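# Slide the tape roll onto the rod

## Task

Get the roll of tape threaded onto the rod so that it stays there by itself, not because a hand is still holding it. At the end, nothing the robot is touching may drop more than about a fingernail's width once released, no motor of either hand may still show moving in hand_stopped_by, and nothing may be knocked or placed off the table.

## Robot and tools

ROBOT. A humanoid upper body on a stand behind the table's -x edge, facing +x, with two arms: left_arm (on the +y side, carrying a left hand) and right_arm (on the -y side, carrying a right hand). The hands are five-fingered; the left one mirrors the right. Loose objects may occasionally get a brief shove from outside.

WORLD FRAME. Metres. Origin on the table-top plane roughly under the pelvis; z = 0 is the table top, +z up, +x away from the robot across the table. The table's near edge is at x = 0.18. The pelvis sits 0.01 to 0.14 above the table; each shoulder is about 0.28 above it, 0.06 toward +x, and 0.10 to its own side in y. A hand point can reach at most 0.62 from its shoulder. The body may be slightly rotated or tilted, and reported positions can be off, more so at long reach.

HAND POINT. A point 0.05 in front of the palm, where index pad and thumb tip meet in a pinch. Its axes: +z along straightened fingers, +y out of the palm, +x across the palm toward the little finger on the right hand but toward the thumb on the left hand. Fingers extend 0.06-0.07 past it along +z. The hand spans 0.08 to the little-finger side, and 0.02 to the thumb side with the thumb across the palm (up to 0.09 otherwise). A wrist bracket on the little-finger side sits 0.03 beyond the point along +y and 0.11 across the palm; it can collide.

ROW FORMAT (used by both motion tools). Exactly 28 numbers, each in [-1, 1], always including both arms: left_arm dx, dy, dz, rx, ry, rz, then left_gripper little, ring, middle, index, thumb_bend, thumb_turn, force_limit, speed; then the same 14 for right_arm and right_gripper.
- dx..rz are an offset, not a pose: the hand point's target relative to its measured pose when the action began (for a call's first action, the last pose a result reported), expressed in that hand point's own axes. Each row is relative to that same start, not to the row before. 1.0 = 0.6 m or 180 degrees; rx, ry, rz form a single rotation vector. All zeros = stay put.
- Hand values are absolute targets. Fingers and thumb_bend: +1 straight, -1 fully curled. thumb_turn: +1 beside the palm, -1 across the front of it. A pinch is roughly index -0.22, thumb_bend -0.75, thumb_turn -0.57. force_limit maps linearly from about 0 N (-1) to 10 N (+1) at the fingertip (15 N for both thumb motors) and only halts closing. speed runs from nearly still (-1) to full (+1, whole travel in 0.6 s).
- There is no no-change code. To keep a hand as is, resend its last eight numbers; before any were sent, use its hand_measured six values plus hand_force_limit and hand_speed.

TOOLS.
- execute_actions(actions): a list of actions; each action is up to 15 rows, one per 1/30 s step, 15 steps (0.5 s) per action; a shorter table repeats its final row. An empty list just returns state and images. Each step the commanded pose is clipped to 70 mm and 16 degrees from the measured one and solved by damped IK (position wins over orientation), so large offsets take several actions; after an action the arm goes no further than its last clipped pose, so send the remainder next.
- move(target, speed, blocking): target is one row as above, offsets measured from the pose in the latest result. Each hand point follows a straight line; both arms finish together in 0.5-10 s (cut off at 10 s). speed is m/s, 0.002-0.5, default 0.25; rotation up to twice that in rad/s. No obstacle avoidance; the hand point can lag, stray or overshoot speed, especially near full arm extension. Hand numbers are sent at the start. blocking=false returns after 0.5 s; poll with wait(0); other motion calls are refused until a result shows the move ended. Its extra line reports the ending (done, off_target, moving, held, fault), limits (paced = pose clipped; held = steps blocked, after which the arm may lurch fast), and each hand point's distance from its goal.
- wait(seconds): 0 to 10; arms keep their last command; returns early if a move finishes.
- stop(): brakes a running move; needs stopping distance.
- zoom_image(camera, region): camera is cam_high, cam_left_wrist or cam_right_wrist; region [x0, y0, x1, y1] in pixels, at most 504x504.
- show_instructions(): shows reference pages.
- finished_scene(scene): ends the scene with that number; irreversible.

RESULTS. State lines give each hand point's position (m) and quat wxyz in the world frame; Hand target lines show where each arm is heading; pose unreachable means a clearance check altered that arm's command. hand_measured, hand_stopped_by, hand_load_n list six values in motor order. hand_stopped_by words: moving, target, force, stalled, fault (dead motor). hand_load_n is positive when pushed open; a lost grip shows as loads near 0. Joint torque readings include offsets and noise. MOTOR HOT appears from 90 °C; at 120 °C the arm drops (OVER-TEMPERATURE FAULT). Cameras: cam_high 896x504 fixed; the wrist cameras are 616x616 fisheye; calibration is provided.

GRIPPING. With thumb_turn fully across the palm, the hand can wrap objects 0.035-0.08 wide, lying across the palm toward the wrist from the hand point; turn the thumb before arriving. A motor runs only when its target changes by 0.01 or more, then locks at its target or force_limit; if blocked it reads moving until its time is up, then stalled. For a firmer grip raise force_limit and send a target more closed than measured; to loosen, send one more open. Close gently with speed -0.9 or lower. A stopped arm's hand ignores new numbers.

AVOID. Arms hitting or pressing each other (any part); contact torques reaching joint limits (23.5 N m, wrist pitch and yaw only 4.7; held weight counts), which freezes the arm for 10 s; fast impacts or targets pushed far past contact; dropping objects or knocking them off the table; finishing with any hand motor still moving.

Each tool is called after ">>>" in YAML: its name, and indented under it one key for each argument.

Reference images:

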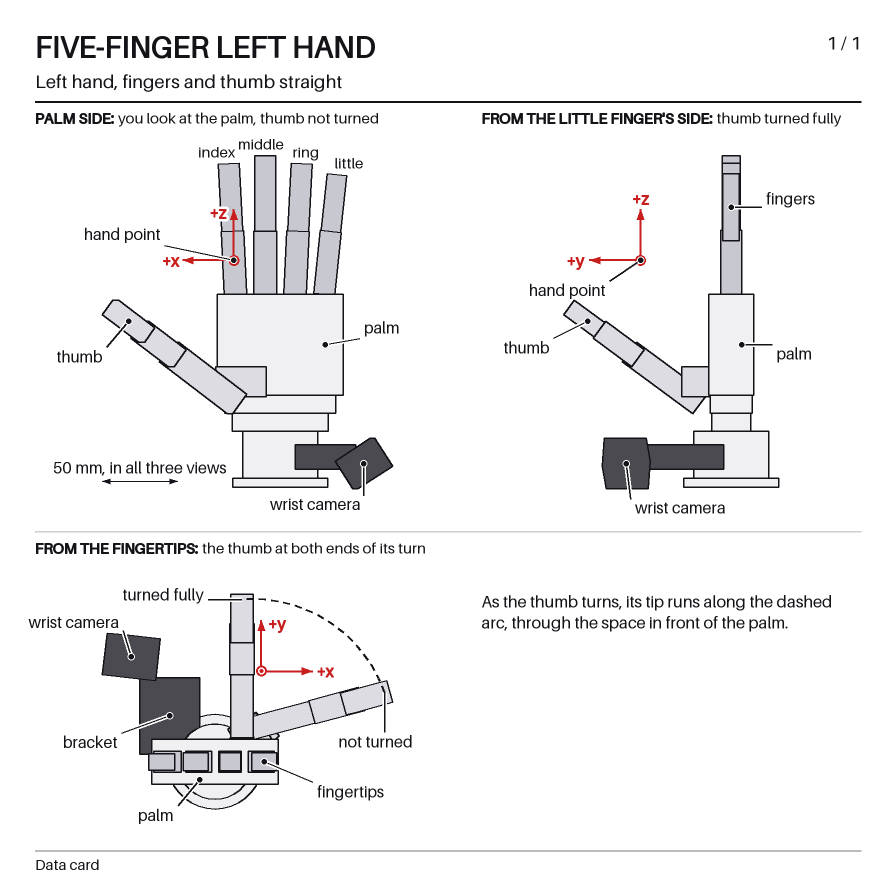

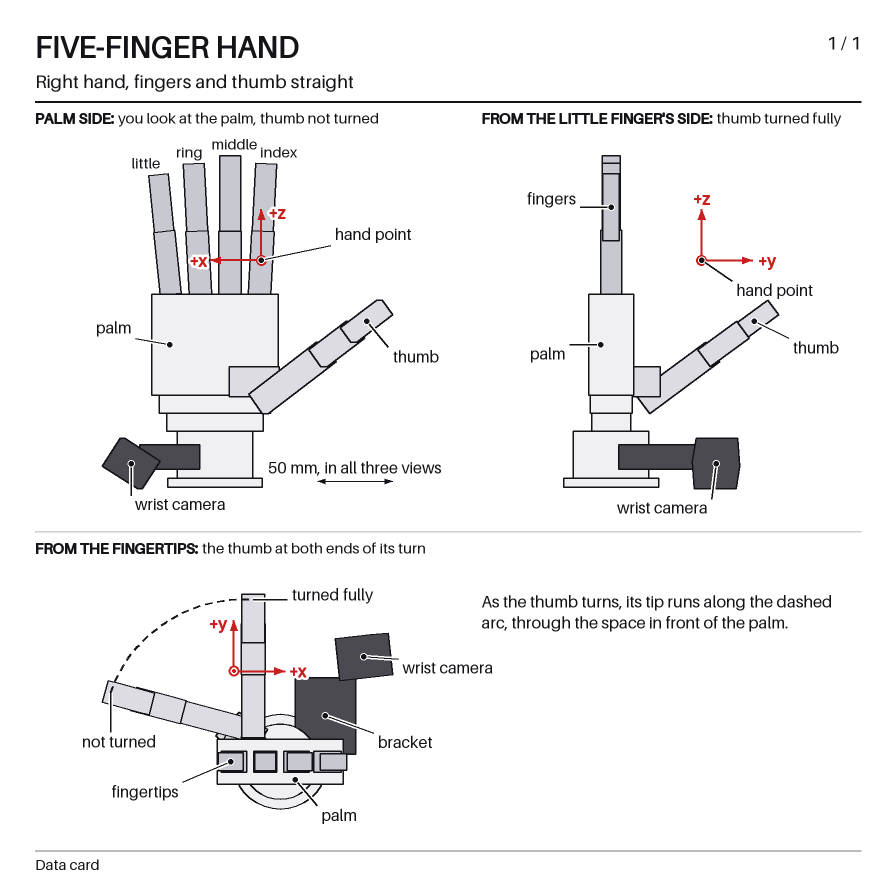

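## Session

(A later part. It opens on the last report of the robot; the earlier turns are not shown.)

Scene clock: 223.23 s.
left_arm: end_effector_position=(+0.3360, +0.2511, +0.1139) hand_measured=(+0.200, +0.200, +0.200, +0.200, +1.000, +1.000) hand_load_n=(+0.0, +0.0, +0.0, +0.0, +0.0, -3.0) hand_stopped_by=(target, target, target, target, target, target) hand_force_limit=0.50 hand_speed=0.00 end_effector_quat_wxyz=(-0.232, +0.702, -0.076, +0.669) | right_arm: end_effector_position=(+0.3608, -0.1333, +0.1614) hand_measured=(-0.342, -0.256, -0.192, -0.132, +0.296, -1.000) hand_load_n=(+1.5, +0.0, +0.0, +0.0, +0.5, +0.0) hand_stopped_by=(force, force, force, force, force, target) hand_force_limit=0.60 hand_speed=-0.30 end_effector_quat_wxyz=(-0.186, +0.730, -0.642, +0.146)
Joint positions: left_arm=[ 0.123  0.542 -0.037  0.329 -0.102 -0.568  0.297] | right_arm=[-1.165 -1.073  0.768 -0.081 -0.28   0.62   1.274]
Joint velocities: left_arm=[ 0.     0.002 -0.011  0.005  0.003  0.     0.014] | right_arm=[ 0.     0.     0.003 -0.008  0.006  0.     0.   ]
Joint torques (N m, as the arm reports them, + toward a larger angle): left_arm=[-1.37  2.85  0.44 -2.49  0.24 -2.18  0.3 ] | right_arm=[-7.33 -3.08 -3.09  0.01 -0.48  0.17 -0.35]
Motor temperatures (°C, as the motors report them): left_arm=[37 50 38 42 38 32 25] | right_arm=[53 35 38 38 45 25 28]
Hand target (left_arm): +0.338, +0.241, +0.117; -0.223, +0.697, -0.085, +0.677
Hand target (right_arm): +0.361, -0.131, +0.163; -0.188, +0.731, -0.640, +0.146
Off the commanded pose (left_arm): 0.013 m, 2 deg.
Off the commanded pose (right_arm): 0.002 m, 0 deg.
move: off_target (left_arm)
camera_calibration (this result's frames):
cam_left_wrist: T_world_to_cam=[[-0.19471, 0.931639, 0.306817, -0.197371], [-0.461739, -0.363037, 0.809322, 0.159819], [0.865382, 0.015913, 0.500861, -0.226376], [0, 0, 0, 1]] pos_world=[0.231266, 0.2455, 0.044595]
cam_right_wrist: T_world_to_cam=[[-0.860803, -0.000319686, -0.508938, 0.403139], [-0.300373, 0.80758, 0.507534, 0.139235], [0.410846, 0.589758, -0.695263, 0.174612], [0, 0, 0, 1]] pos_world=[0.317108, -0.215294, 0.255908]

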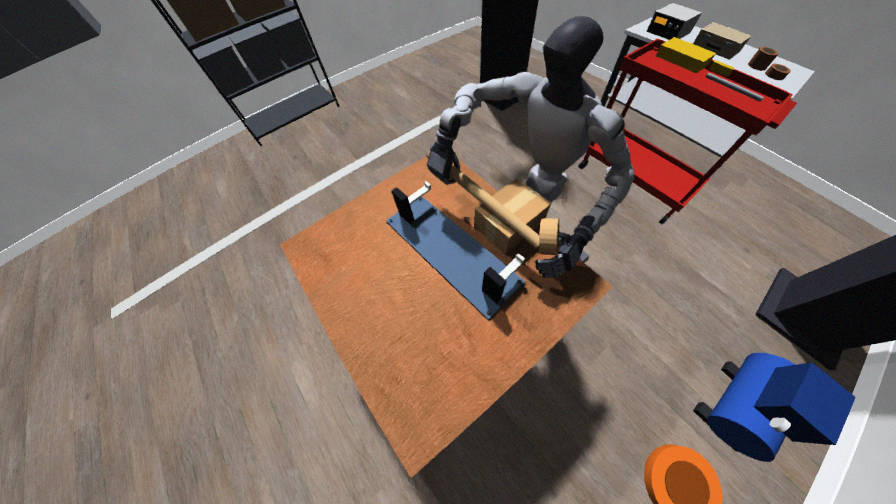

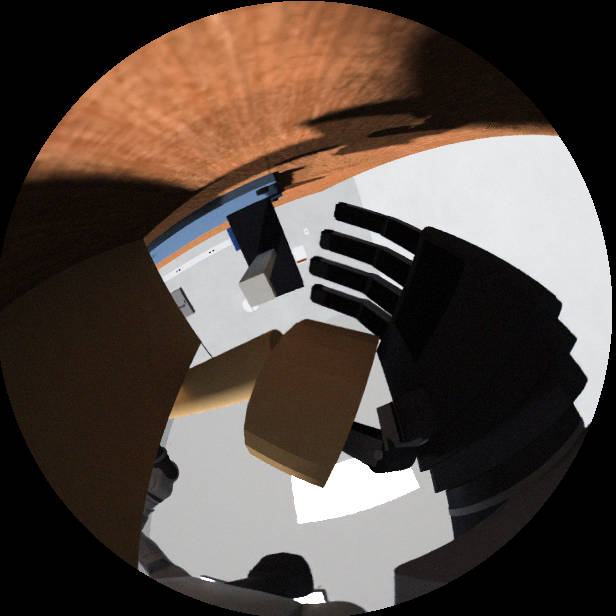

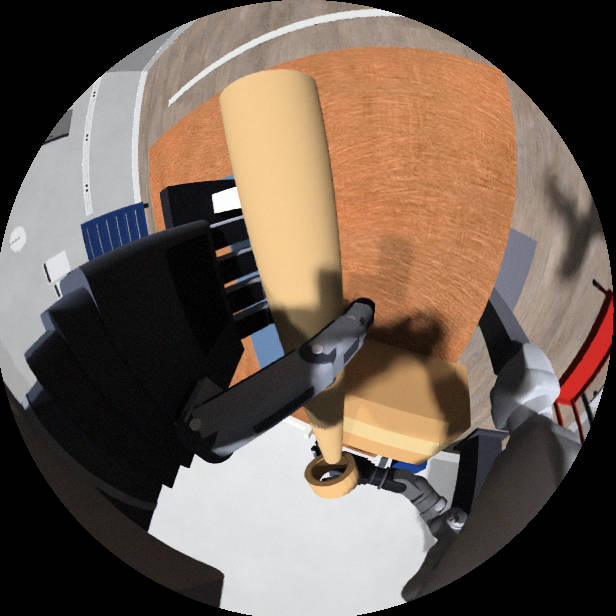

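>>> execute_actions:
  actions:
    - [[0,-0.015,0,0,0,0,0.2,0.2,0.2,0.2,-1,1,0.5,0, 0,0,0,0,0,0,-1,-1,-1,-1,-1,-0.99,1,-0.3]]
    - [[0,0,0,0,0,0,0.2,0.2,0.2,0.2,-1,1,0.5,0, 0,0,0,0,0,0,-1,-1,-1,-1,-1,-0.99,1,-0.3]]
    - [[0,0,0,0,0,0,0.2,0.2,0.2,0.2,-1,1,0.5,0, 0,0,0,0,0,0,-1,-1,-1,-1,-1,-0.99,1,-0.3]]

>>> zoom_image:
  camera: "cam_high"
  region: [460, 180, 680, 340]

Scene clock: 231.27 s.
left_arm: end_effector_position=(+0.3342, +0.2612, +0.1161) hand_measured=(+0.200, +0.200, +0.200, +0.200, -0.470, +1.000) hand_load_n=(+0.0, +0.0, +0.0, +1.0, +2.0, -2.0) hand_stopped_by=(target, target, target, target, moving, target) hand_force_limit=0.50 hand_speed=0.00 end_effector_quat_wxyz=(-0.236, +0.704, -0.076, +0.666) | right_arm: end_effector_position=(+0.3599, -0.1328, +0.1606) hand_measured=(-0.342, -0.256, -0.192, -0.132, +0.296, -0.990) hand_load_n=(+1.5, +0.0, +0.0, +0.0, +0.0, +0.0) hand_stopped_by=(force, force, force, force, force, target) hand_force_limit=1.00 hand_speed=-0.30 end_effector_quat_wxyz=(-0.186, +0.729, -0.643, +0.143)
Joint positions: left_arm=[ 0.133  0.566 -0.02   0.331 -0.131 -0.569  0.276] | right_arm=[-1.161 -1.072  0.765 -0.081 -0.277  0.62   1.274]
Joint velocities: left_arm=[-0.006 -0.009  0.008  0.     0.006  0.     0.   ] | right_arm=[-0.005  0.003 -0.002 -0.005 -0.002  0.     0.   ]
Joint torques (N m, as the arm reports them, + toward a larger angle): left_arm=[-1.06  3.14  1.38 -1.94 -0.39 -1.9   0.5 ] | right_arm=[-7.37 -3.58 -3.04 -0.62 -0.29  0.22 -0.4 ]
Motor temperatures (°C, as the motors report them): left_arm=[37 49 38 42 38 34 25] | right_arm=[54 35 39 38 45 25 28]
Hand target (left_arm): +0.334, +0.261, +0.117; -0.236, +0.703, -0.076, +0.667
Hand target (right_arm): +0.360, -0.133, +0.160; -0.185, +0.730, -0.643, +0.144
Off the commanded pose (left_arm): 0.001 m, 0 deg.
Off the commanded pose (right_arm): 0.001 m, 0 deg.
camera_calibration (this result's frames):
cam_left_wrist: T_world_to_cam=[[-0.199774, 0.928876, 0.311897, -0.205996], [-0.453713, -0.369825, 0.810786, 0.159792], [0.868467, 0.0204624, 0.495325, -0.227618], [0, 0, 0, 1]] pos_world=[0.229026, 0.255097, 0.047437]
cam_right_wrist: T_world_to_cam=[[-0.862929, 0.00230918, -0.505321, 0.402587], [-0.297733, 0.805663, 0.512116, 0.137006], [0.408301, 0.59237, -0.694542, 0.175282], [0, 0, 0, 1]] pos_world=[0.316628, -0.215142, 0.255013]

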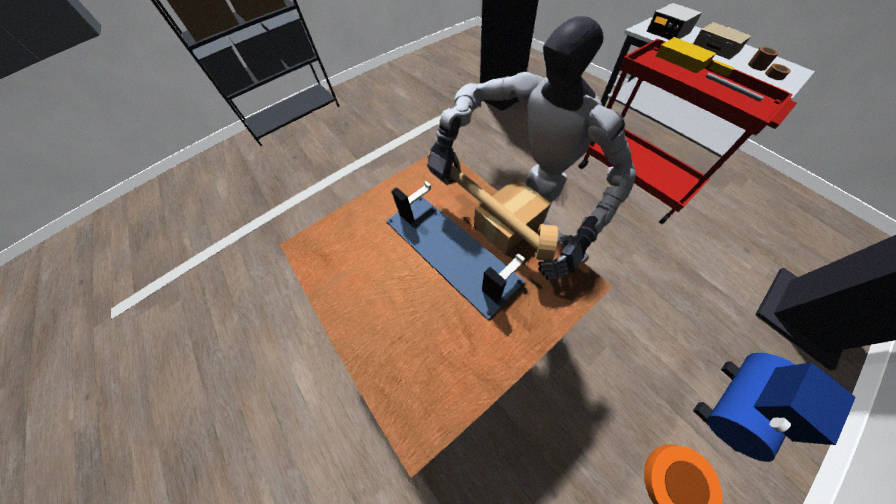

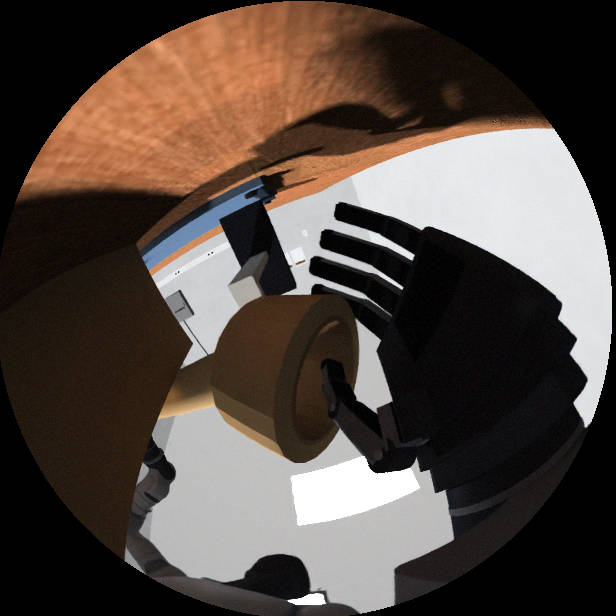

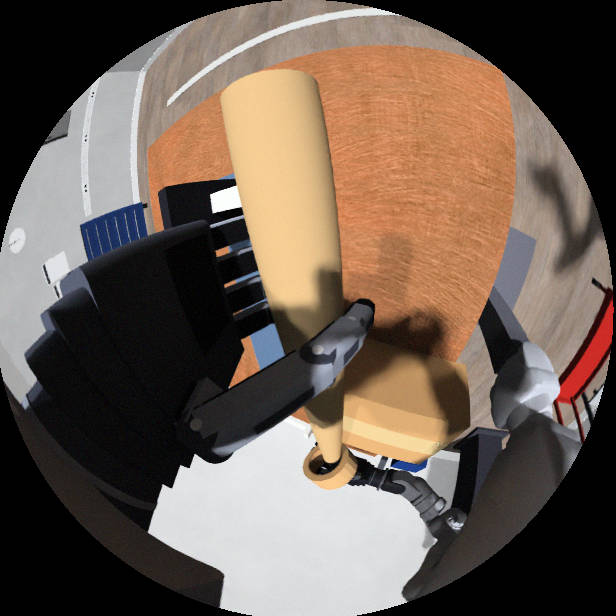

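Region (460, 180, 680, 340) of cam_high's 896x504 image, scaled by 2.291, with more detail than that image has; it fills the top 367 rows of this view, and the rest is white.

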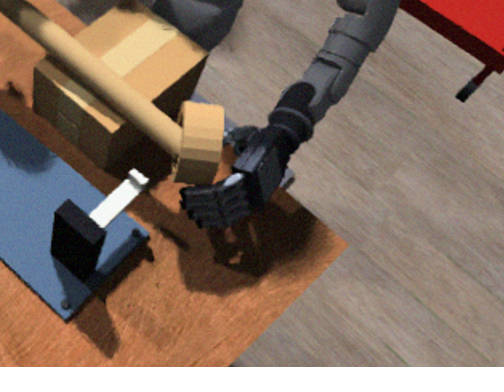

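>>> move:
  target: [0,0,0,0,0,0,0.2,0.2,0.2,0.2,-0.47,1,0.5,0, 0,0,0,0,0,0,-0.95,-0.95,-0.95,-0.95,-0.95,-0.99,1,-0.3]

>>> move:
  target: [0,0,0,0,0,0,0.2,0.2,0.2,0.2,-0.47,1,0.5,0, -0.13,0,0,0,0,0,-0.95,-0.95,-0.95,-0.95,-0.95,-0.99,1,-0.3]
  speed: 0.03

>>> zoom_image:
  camera: "cam_high"
  region: [460, 180, 680, 340]

Scene clock: 239.40 s.
left_arm: end_effector_position=(+0.3342, +0.2611, +0.1160) hand_measured=(+0.200, +0.200, +0.200, +0.200, -0.470, +1.000) hand_load_n=(+0.0, +0.0, +0.0, +0.5, +0.0, -1.5) hand_stopped_by=(target, target, target, target, target, target) hand_force_limit=0.50 hand_speed=0.00 end_effector_quat_wxyz=(-0.236, +0.704, -0.076, +0.666) | right_arm: end_effector_position=(+0.3562, -0.1317, +0.1573) hand_measured=(-0.426, -0.350, -0.298, -0.256, +0.272, -0.990) hand_load_n=(+8.0, +8.5, +8.0, +13.0, +22.5, +7.5) hand_stopped_by=(force, force, force, force, force, target) hand_force_limit=1.00 hand_speed=-0.30 end_effector_quat_wxyz=(-0.181, +0.733, -0.642, +0.136)
Joint positions: left_arm=[ 0.133  0.566 -0.02   0.331 -0.131 -0.569  0.276] | right_arm=[-1.155 -1.069  0.769 -0.082 -0.272  0.616  1.278]
Joint velocities: left_arm=[ 0.002  0.002 -0.005  0.002  0.     0.     0.   ] | right_arm=[ 0.011  0.014  0.005 -0.003 -0.003  0.     0.   ]
Joint torques (N m, as the arm reports them, + toward a larger angle): left_arm=[-1.04  3.16  1.38 -1.93 -0.38 -1.81  0.5 ] | right_arm=[-7.5  -3.98 -2.89  0.16 -0.17  0.35 -0.61]
Motor temperatures (°C, as the motors report them): left_arm=[37 49 38 42 38 34 25] | right_arm=[54 36 39 38 45 25 28]
Hand target (left_arm): +0.334, +0.261, +0.116; -0.236, +0.704, -0.076, +0.666
Hand target (right_arm): +0.360, -0.133, +0.161; -0.186, +0.729, -0.643, +0.143
Off the commanded pose (left_arm): 0.000 m, 0 deg.
Off the commanded pose (right_arm): 0.005 m, 1 deg.
move: off_target (right_arm)
camera_calibration (this result's frames):
cam_left_wrist: T_world_to_cam=[[-0.199437, 0.928978, 0.311808, -0.206029], [-0.453858, -0.369583, 0.810815, 0.159733], [0.868469, 0.02019, 0.495333, -0.227521], [0, 0, 0, 1]] pos_world=[0.229001, 0.255025, 0.0474262]
cam_right_wrist: T_world_to_cam=[[-0.871215, -0.00280843, -0.490894, 0.397739], [-0.294421, 0.80316, 0.517929, 0.134333], [0.392812, 0.595757, -0.700552, 0.180797], [0, 0, 0, 1]] pos_world=[0.315047, -0.214485, 0.252331]

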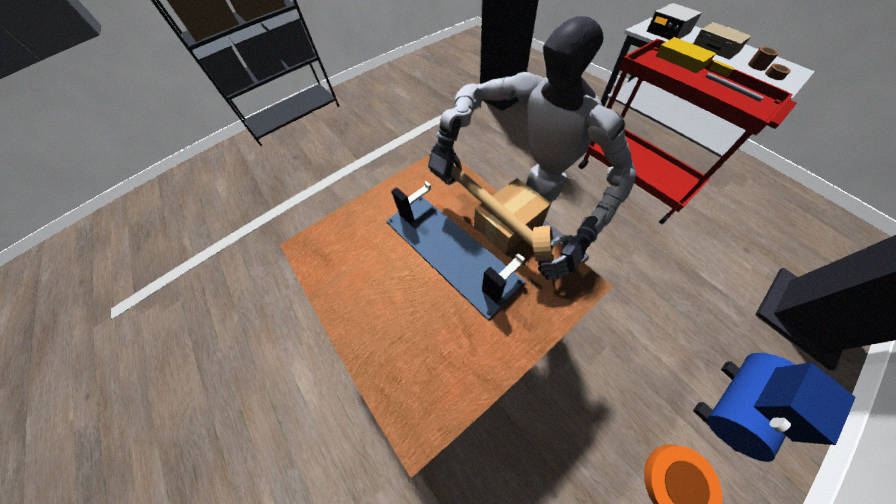

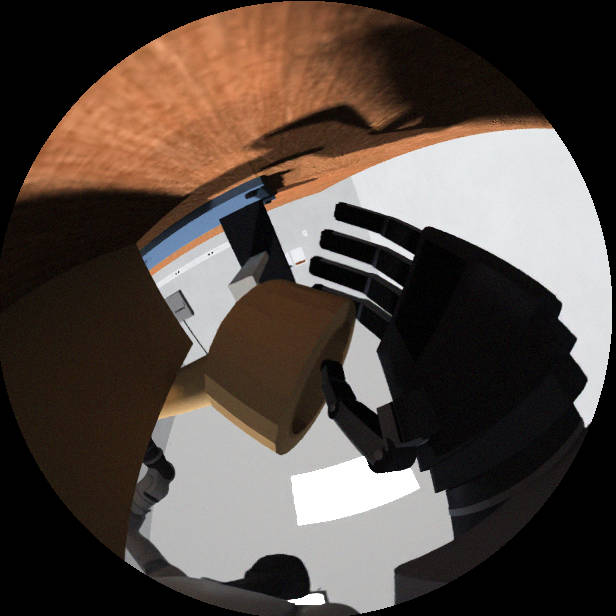

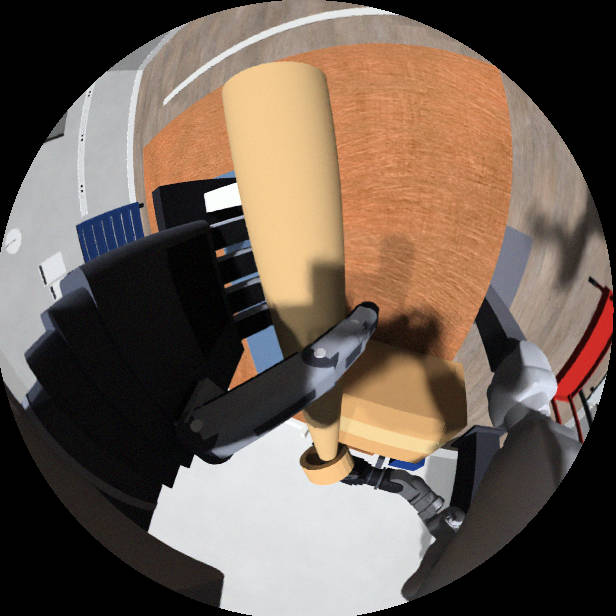

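Scene clock: 242.27 s.
left_arm: end_effector_position=(+0.3288, +0.2850, +0.1061) hand_measured=(+0.200, +0.200, +0.200, +0.200, -0.470, +1.000) hand_load_n=(+0.0, +0.0, +0.0, +3.5, +0.5, -1.0) hand_stopped_by=(target, target, target, target, target, target) hand_force_limit=0.50 hand_speed=0.00 end_effector_quat_wxyz=(-0.262, +0.718, -0.056, +0.643) | right_arm: end_effector_position=(+0.3436, -0.0670, +0.1545) hand_measured=(-0.426, -0.350, -0.298, -0.256, +0.272, -0.990) hand_load_n=(+12.0, +5.0, +3.0, +5.0, +14.0, -3.5) hand_stopped_by=(force, force, force, force, force, target) hand_force_limit=1.00 hand_speed=-0.30 end_effector_quat_wxyz=(-0.167, +0.726, -0.652, +0.137)
Joint positions: left_arm=[ 0.148  0.586 -0.015  0.359 -0.161 -0.544  0.31 ] | right_arm=[-1.303 -0.843  0.953 -0.192 -0.418  1.003  1.382]
Joint velocities: left_arm=[ 0.     0.003 -0.021 -0.006 -0.009  0.     0.015] | right_arm=[ 0.009 -0.011  0.008 -0.012 -0.009  0.     0.008]
Joint torques (N m, as the arm reports them, + toward a larger angle): left_arm=[-1.65  2.95 -0.22 -3.15  0.68 -3.31 -0.07] | right_arm=[-8.52  0.03 -3.36 -0.6  -0.09  0.57 -0.7 ]
Motor temperatures (°C, as the motors report them): left_arm=[37 49 38 42 38 35 25] | right_arm=[54 35 39 38 45 25 28]
Hand target (left_arm): +0.334, +0.262, +0.116; -0.236, +0.704, -0.076, +0.666
Hand target (right_arm): +0.343, -0.054, +0.159; -0.182, +0.733, -0.642, +0.132
Off the commanded pose (left_arm): 0.026 m, 5 deg.
Off the commanded pose (right_arm): 0.014 m, 2 deg.
move: off_target (left_arm, right_arm)
camera_calibration (this result's frames):
cam_left_wrist: T_world_to_cam=[[-0.256414, 0.909447, 0.327349, -0.203553], [-0.394045, -0.407607, 0.823763, 0.163978], [0.882598, 0.0822338, 0.46288, -0.237305], [0, 0, 0, 1]] pos_world=[0.221866, 0.271474, 0.0413974]
cam_right_wrist: T_world_to_cam=[[-0.880217, 0.0131921, -0.474387, 0.387125], [-0.262708, 0.818935, 0.510224, 0.0714701], [0.395223, 0.573734, -0.717376, 0.145513], [0, 0, 0, 1]] pos_world=[0.30202, -0.147122, 0.251568]

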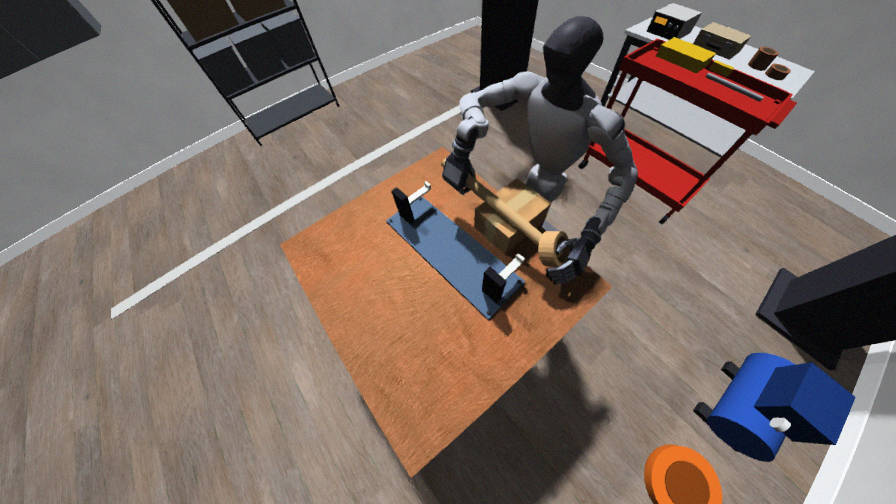

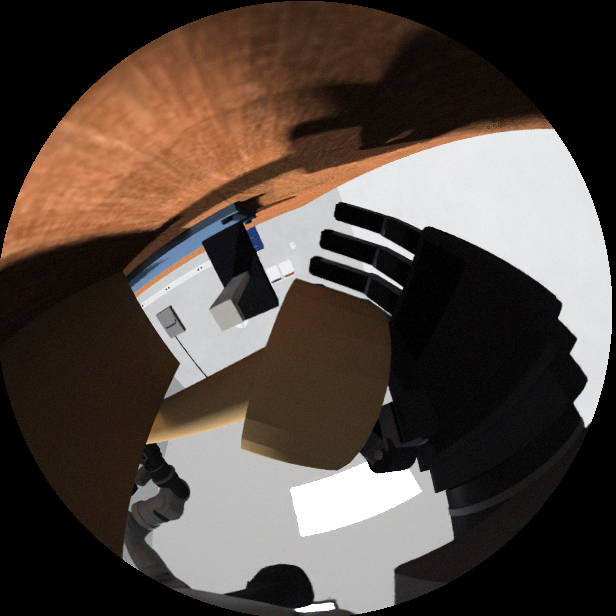

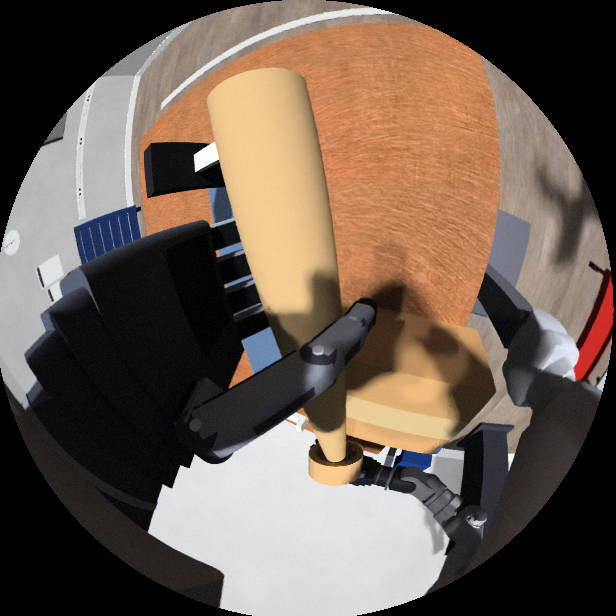

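Region (460, 180, 680, 340) of cam_high's 896x504 image, scaled by 2.291, with more detail than that image has; it fills the top 367 rows of this view, and the rest is white.

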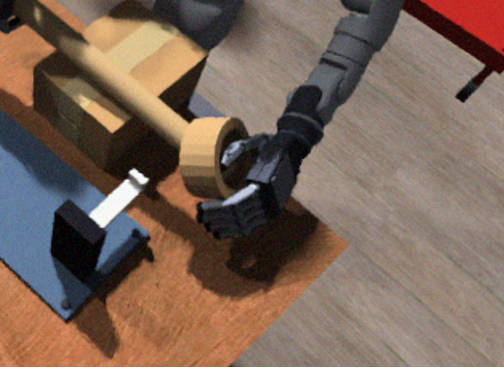

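>>> move:
  target: [0,0,0,0,0,0,0.2,0.2,0.2,0.2,-0.47,1,0.5,0, 0,-0.075,-0.13,0.022,-0.115,0.066,-0.95,-0.95,-0.95,-0.95,-0.95,-0.99,1,-0.3]
  speed: 0.04

>>> move:
  target: [0,-0.2,-0.05,0,0,0,1,1,1,1,1,1,0.5,0, 0,0,0,0,0,0,-0.95,-0.95,-0.95,-0.95,-0.95,-0.99,1,-0.3]
  speed: 0.08

Scene clock: 254.70 s.
left_arm: end_effector_position=(+0.3284, +0.2858, +0.1062) hand_measured=(+0.200, +0.200, +0.200, +0.200, -0.470, +1.000) hand_load_n=(+0.0, +0.0, +0.0, +0.0, +0.0, +0.0) hand_stopped_by=(target, target, target, target, target, target) hand_force_limit=0.50 hand_speed=0.00 end_effector_quat_wxyz=(-0.262, +0.718, -0.053, +0.643) | right_arm: end_effector_position=(+0.3507, -0.0712, +0.2404) hand_measured=(-0.426, -0.352, -0.300, -0.238, +0.266, -0.988) hand_load_n=(+0.0, +0.0, +0.0, +16.5, +9.0, +8.0) hand_stopped_by=(force, force, force, force, force, target) hand_force_limit=1.00 hand_speed=-0.30 end_effector_quat_wxyz=(-0.312, +0.665, -0.678, +0.013)
Joint positions: left_arm=[ 0.149  0.601 -0.036  0.36  -0.18  -0.548  0.328] | right_arm=[-1.145 -0.939  0.365 -0.139 -0.235  0.79   1.486]
Joint velocities: left_arm=[-0.009 -0.018  0.002  0.003 -0.006  0.     0.   ] | right_arm=[ 0.     0.    -0.017  0.     0.     0.     0.   ]
Joint torques (N m, as the arm reports them, + toward a larger angle): left_arm=[-0.77  3.36  1.04 -1.39  0.1  -1.31  0.39] | right_arm=[-9.09 -3.06 -4.18 -0.01  0.65  0.43 -0.46]
Motor temperatures (°C, as the motors report them): left_arm=[37 49 38 43 38 37 25] | right_arm=[57 34 40 38 45 25 28]
Hand target (left_arm): +0.329, +0.285, +0.106; -0.262, +0.718, -0.056, +0.643
Hand target (right_arm): +0.351, -0.069, +0.245; -0.319, +0.663, -0.677, +0.010
Off the commanded pose (left_arm): 0.001 m, 0 deg.
Off the commanded pose (right_arm): 0.005 m, 1 deg.
move: off_target (right_arm)
camera_calibration (this result's frames):
cam_left_wrist: T_world_to_cam=[[-0.260781, 0.909724, 0.323103, -0.202609], [-0.392889, -0.405724, 0.825243, 0.162979], [0.881834, 0.0882645, 0.463225, -0.238565], [0, 0, 0, 1]] pos_world=[0.221571, 0.2715, 0.0414761]
cam_right_wrist: T_world_to_cam=[[-0.867374, 0.231773, -0.440391, 0.437066], [-0.249038, 0.564005, 0.787324, -0.0567094], [0.430863, 0.792578, -0.431483, 0.141074], [0, 0, 0, 1]] pos_world=[0.304193, -0.181128, 0.297999]

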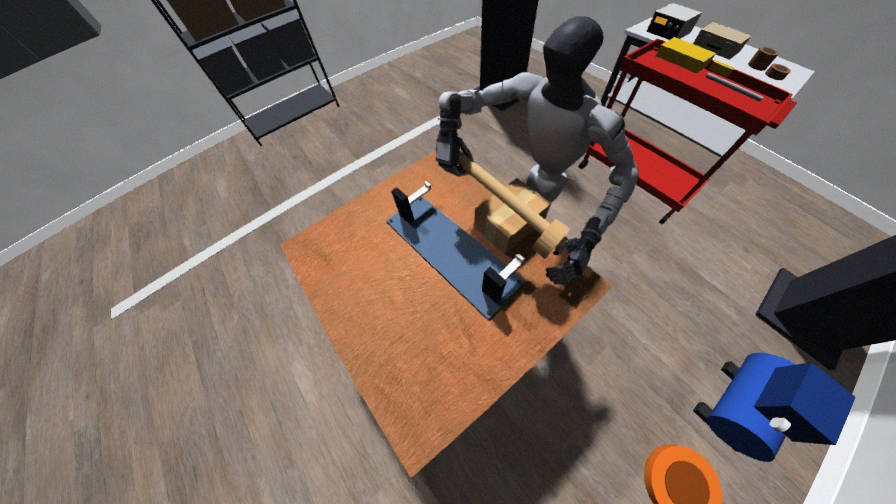

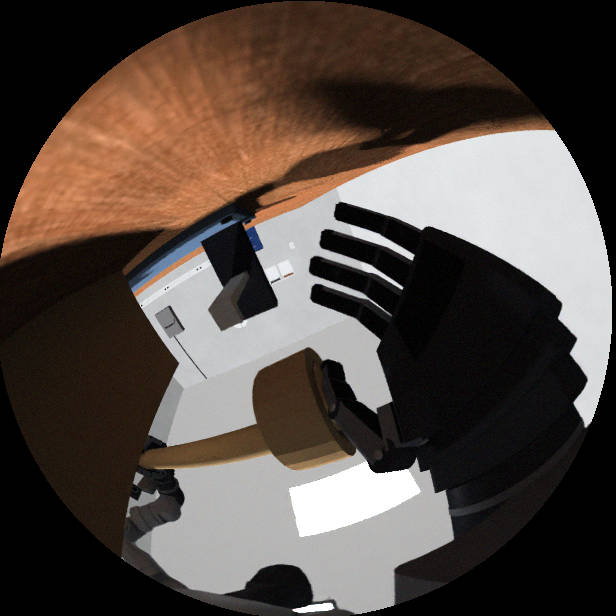

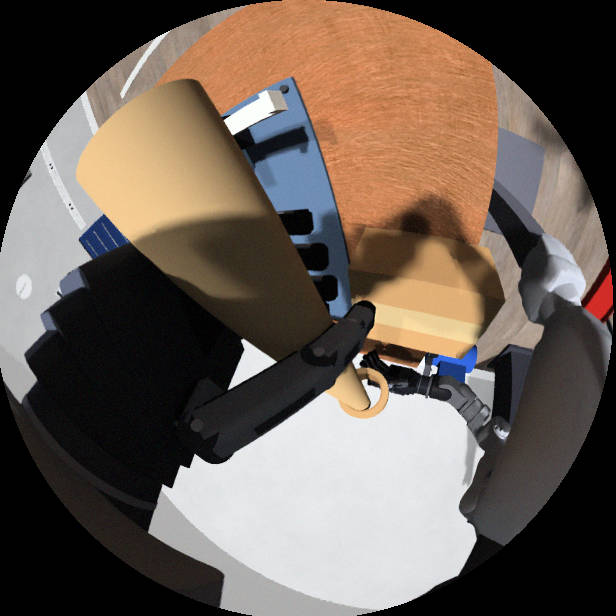

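Scene clock: 256.57 s.
left_arm: end_effector_position=(+0.2725, +0.3806, +0.1650) hand_measured=(+1.000, +1.000, +1.000, +1.000, +1.000, +1.000) hand_load_n=(+0.0, +0.0, +0.0, +0.0, +0.0, +0.0) hand_stopped_by=(target, target, target, target, target, target) hand_force_limit=0.50 hand_speed=0.00 end_effector_quat_wxyz=(-0.266, +0.715, -0.058, +0.644) | right_arm: end_effector_position=(+0.3502, -0.0734, +0.2361) hand_measured=(-0.426, -0.352, -0.300, -0.238, +0.266, -0.988) hand_load_n=(+0.0, +0.0, +0.0, +16.5, +9.0, +8.0) hand_stopped_by=(force, force, force, force, force, target) hand_force_limit=1.00 hand_speed=-0.30 end_effector_quat_wxyz=(-0.306, +0.667, -0.679, +0.016)
Joint positions: left_arm=[ 0.368  0.831  0.213  0.492 -0.59  -0.754 -0.089] | right_arm=[-1.137 -0.941  0.374 -0.139 -0.244  0.786  1.487]
Joint velocities: left_arm=[ 0.     0.005  0.002 -0.005  0.012  0.    -0.008] | right_arm=[-0.002  0.008  0.003  0.002  0.006  0.     0.   ]
Joint torques (N m, as the arm reports them, + toward a larger angle): left_arm=[ 0.06  4.08  1.88 -0.71 -0.81 -1.46  0.33] | right_arm=[-8.25 -3.29 -4.58 -0.51  0.57  0.45 -0.51]
Motor temperatures (°C, as the motors report them): left_arm=[37 49 38 43 38 36 25] | right_arm=[57 34 40 38 45 25 28]
Hand target (left_arm): +0.272, +0.382, +0.166; -0.267, +0.714, -0.056, +0.645
Hand target (right_arm): +0.351, -0.071, +0.240; -0.312, +0.665, -0.678, +0.013
Off the commanded pose (left_arm): 0.006 m, 1 deg.
Off the commanded pose (right_arm): 0.005 m, 1 deg.
move: off_target (left_arm, right_arm)
camera_calibration (this result's frames):
cam_left_wrist: T_world_to_cam=[[-0.261225, 0.905501, 0.334408, -0.322558], [-0.397292, -0.416591, 0.817687, 0.137558], [0.879727, 0.080743, 0.468572, -0.222307], [0, 0, 0, 1]] pos_world=[0.165959, 0.367332, 0.0995539]
cam_right_wrist: T_world_to_cam=[[-0.869607, 0.226987, -0.438475, 0.435214], [-0.24348, 0.575429, 0.780768, -0.0516999], [0.429535, 0.785721, -0.445131, 0.144371], [0, 0, 0, 1]] pos_world=[0.303865, -0.182473, 0.29546]

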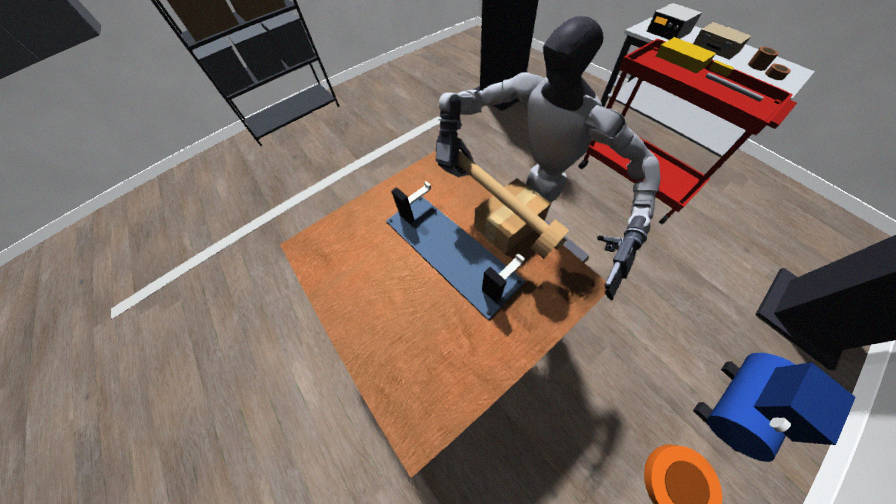

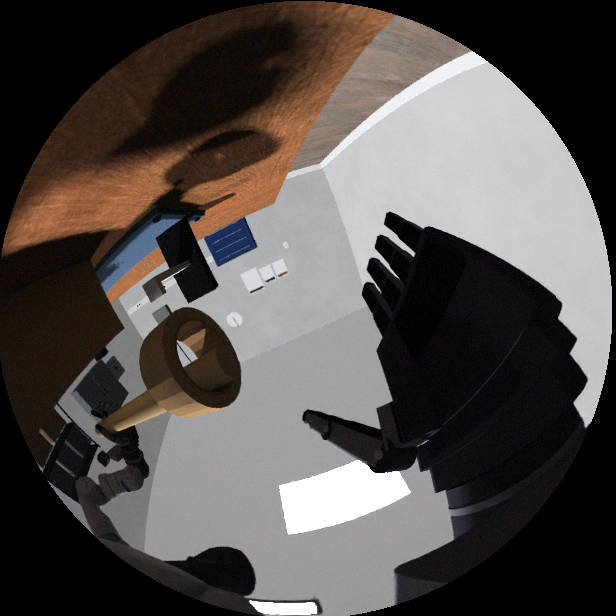

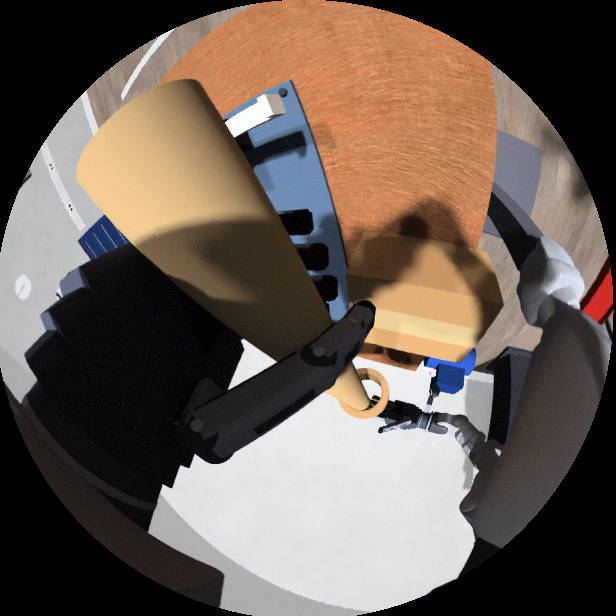

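>>> move:
  target: [0,0,0,0,0,0,1,1,1,1,1,1,0.5,0, 0,-0.02,-0.03,0.02,-0.12,0.07,-0.95,-0.95,-0.95,-0.95,-0.95,-0.99,1,-0.3]
  speed: 0.04

Scene clock: 265.53 s.
left_arm: end_effector_position=(+0.2725, +0.3805, +0.1649) hand_measured=(+1.000, +1.000, +1.000, +1.000, +1.000, +1.000) hand_load_n=(+0.0, +0.0, +0.0, +0.0, +0.0, +0.0) hand_stopped_by=(target, target, target, target, target, target) hand_force_limit=0.50 hand_speed=0.00 end_effector_quat_wxyz=(-0.266, +0.715, -0.058, +0.644) | right_arm: end_effector_position=(+0.3542, -0.0884, +0.2507) hand_measured=(-0.426, -0.352, -0.300, -0.238, +0.266, -0.988) hand_load_n=(+0.0, +0.0, +0.0, +16.0, +9.5, +7.5) hand_stopped_by=(force, force, force, force, force, target) hand_force_limit=1.00 hand_speed=-0.30 end_effector_quat_wxyz=(+0.440, -0.571, +0.685, +0.109)
Joint positions: left_arm=[ 0.368  0.831  0.213  0.493 -0.59  -0.754 -0.089] | right_arm=[-0.828 -0.769 -0.149 -0.014 -0.173  0.544  1.493]
Joint velocities: left_arm=[ 0.    -0.006 -0.006  0.006 -0.006  0.     0.   ] | right_arm=[-0.002  0.012 -0.006  0.002  0.002 -0.006  0.017]
Joint torques (N m, as the arm reports them, + toward a larger angle): left_arm=[ 0.12  4.12  1.72 -0.87 -0.58 -1.33  0.42] | right_arm=[-8.2  -3.29 -3.38 -0.93  1.75  0.15 -0.45]
Motor temperatures (°C, as the motors report them): left_arm=[37 50 39 42 38 34 25] | right_arm=[58 34 41 39 45 25 28]
Hand target (left_arm): +0.272, +0.381, +0.165; -0.266, +0.715, -0.058, +0.644
Hand target (right_arm): +0.354, -0.085, +0.256; +0.448, -0.568, +0.680, +0.120
Off the commanded pose (left_arm): 0.000 m, 0 deg.
Off the commanded pose (right_arm): 0.009 m, 2 deg.
move: off_target (right_arm)
camera_calibration (this result's frames):
cam_left_wrist: T_world_to_cam=[[-0.260909, 0.905586, 0.334426, -0.322627], [-0.39722, -0.416448, 0.817794, 0.137483], [0.879854, 0.0805288, 0.468372, -0.222185], [0, 0, 0, 1]] pos_world=[0.165926, 0.367313, 0.0995271]
cam_right_wrist: T_world_to_cam=[[-0.845133, 0.432981, -0.313492, 0.426764], [-0.23306, 0.229329, 0.945035, -0.128947], [0.481075, 0.871743, -0.0929027, 0.0619962], [0, 0, 0, 1]] pos_world=[0.300795, -0.209254, 0.261407]

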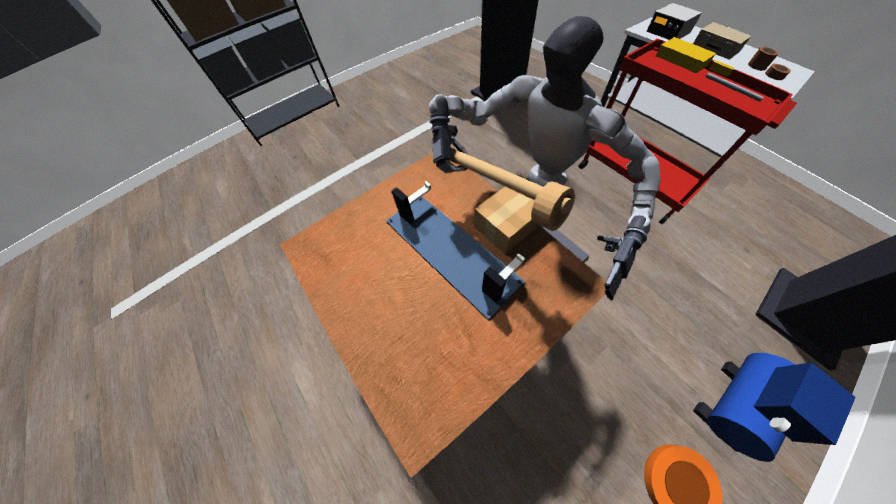

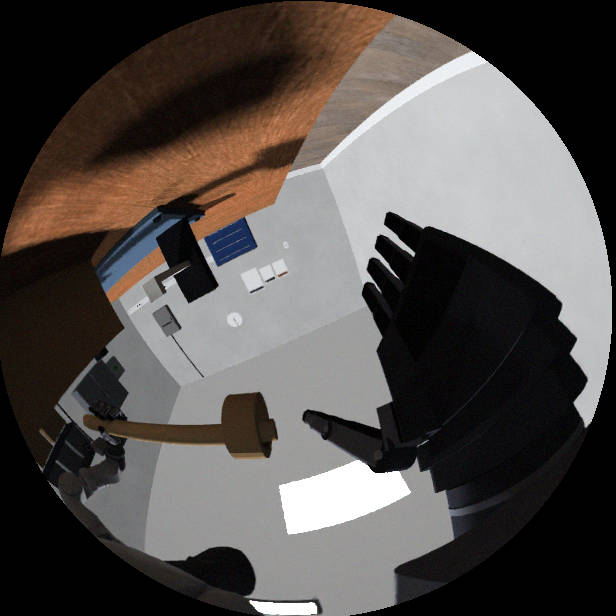

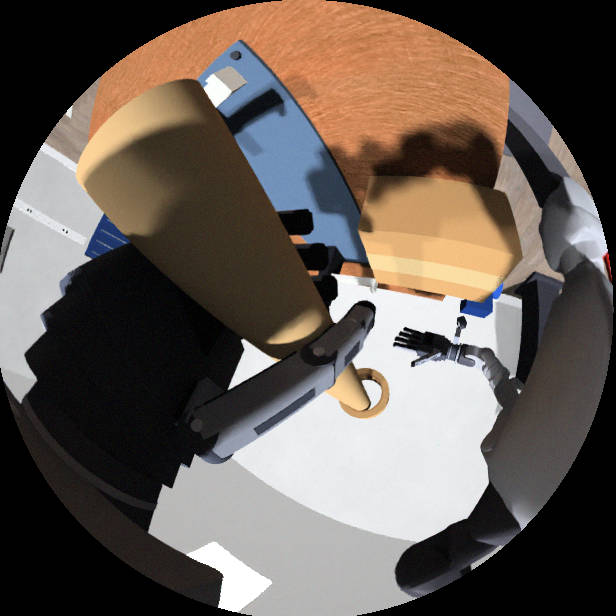

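Starting to slide. More tilt.

>>> move:
  target: [0,0,0,0,0,0,1,1,1,1,1,1,0.5,0, 0,0,0,0.02,-0.09,0.05,-0.95,-0.95,-0.95,-0.95,-0.95,-0.99,1,-0.3]
  speed: 0.04

Scene clock: 273.03 s.
left_arm: end_effector_position=(+0.2725, +0.3805, +0.1649) hand_measured=(+1.000, +1.000, +1.000, +1.000, +1.000, +1.000) hand_load_n=(+0.0, +0.0, +0.0, +0.0, +0.0, +0.0) hand_stopped_by=(target, target, target, target, target, target) hand_force_limit=0.50 hand_speed=0.00 end_effector_quat_wxyz=(-0.266, +0.715, -0.058, +0.644) | right_arm: end_effector_position=(+0.3547, -0.0932, +0.2440) hand_measured=(-0.426, -0.352, -0.300, -0.238, +0.266, -0.988) hand_load_n=(+0.0, +0.0, +0.0, +15.5, +9.5, +7.0) hand_stopped_by=(force, force, force, force, force, target) hand_force_limit=1.00 hand_speed=-0.30 end_effector_quat_wxyz=(+0.530, -0.484, +0.670, +0.191)
Joint positions: left_arm=[ 0.368  0.831  0.213  0.493 -0.59  -0.754 -0.089] | right_arm=[-0.688 -0.528 -0.443  0.085 -0.171  0.349  1.504]
Joint velocities: left_arm=[-0.006  0.009  0.    -0.003 -0.002  0.     0.   ] | right_arm=[ 0.014  0.008 -0.012  0.008  0.005 -0.005  0.015]
Joint torques (N m, as the arm reports them, + toward a larger angle): left_arm=[ 0.12  4.12  1.71 -0.86 -0.56 -1.33  0.41] | right_arm=[-7.63 -2.97 -2.47 -1.63  1.6  -0.02 -0.25]
Motor temperatures (°C, as the motors report them): left_arm=[37 51 39 42 38 33 25] | right_arm=[58 35 41 39 45 25 28]
Hand target (left_arm): +0.272, +0.381, +0.165; -0.266, +0.715, -0.058, +0.644
Hand target (right_arm): +0.354, -0.091, +0.250; +0.538, -0.480, +0.663, +0.200
Off the commanded pose (left_arm): 0.000 m, 0 deg.
Off the commanded pose (right_arm): 0.008 m, 2 deg.
move: off_target (right_arm)
camera_calibration (this result's frames):
cam_left_wrist: T_world_to_cam=[[-0.260909, 0.905586, 0.334426, -0.322627], [-0.39722, -0.416448, 0.817794, 0.137483], [0.879854, 0.0805287, 0.468372, -0.222185], [0, 0, 0, 1]] pos_world=[0.165926, 0.367313, 0.0995271]
cam_right_wrist: T_world_to_cam=[[-0.813813, 0.550046, -0.187503, 0.396198], [-0.25202, -0.0433197, 0.966752, -0.145362], [0.523636, 0.83401, 0.173877, -0.0184119], [0, 0, 0, 1]] pos_world=[0.295438, -0.208869, 0.218019]

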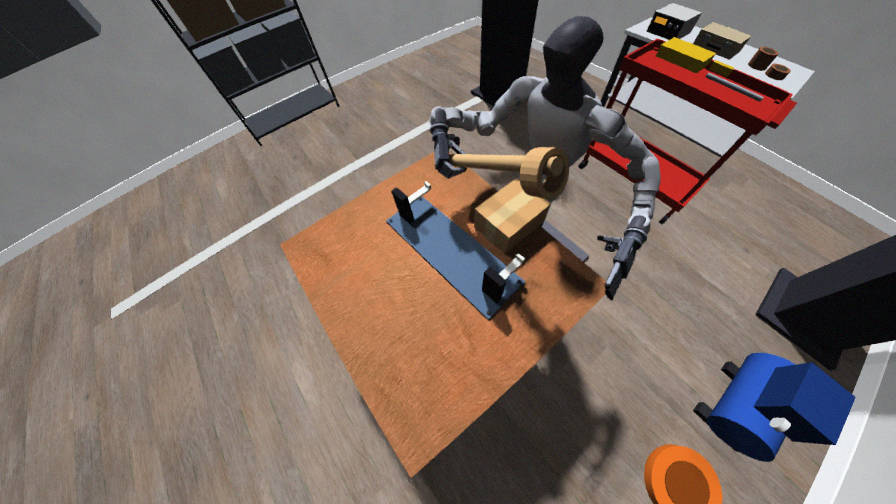

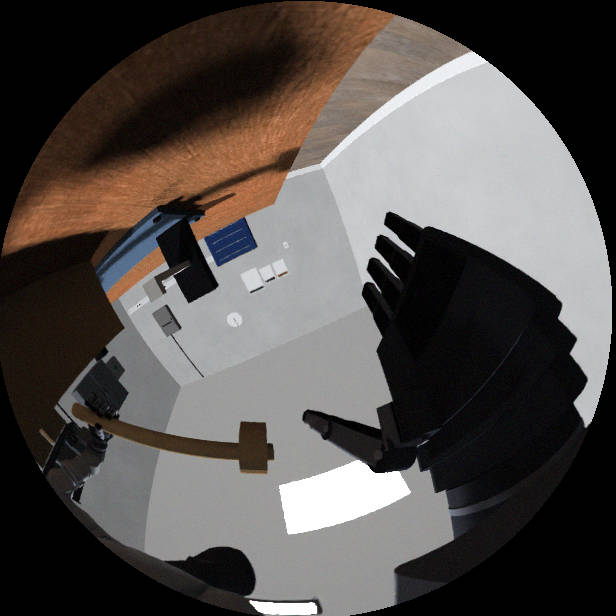

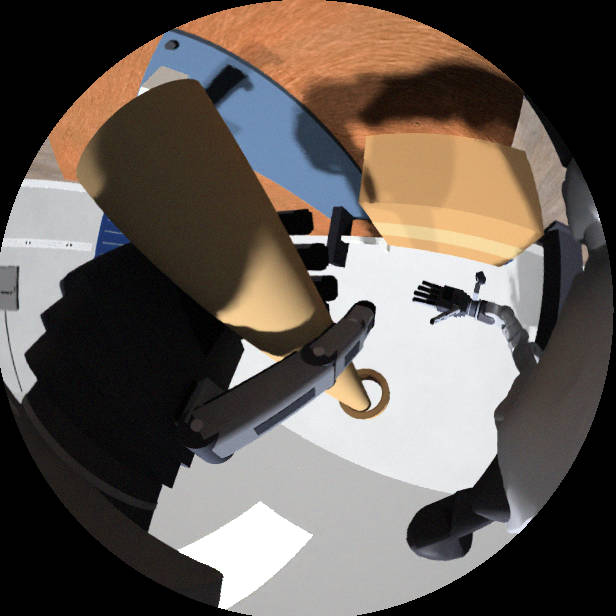

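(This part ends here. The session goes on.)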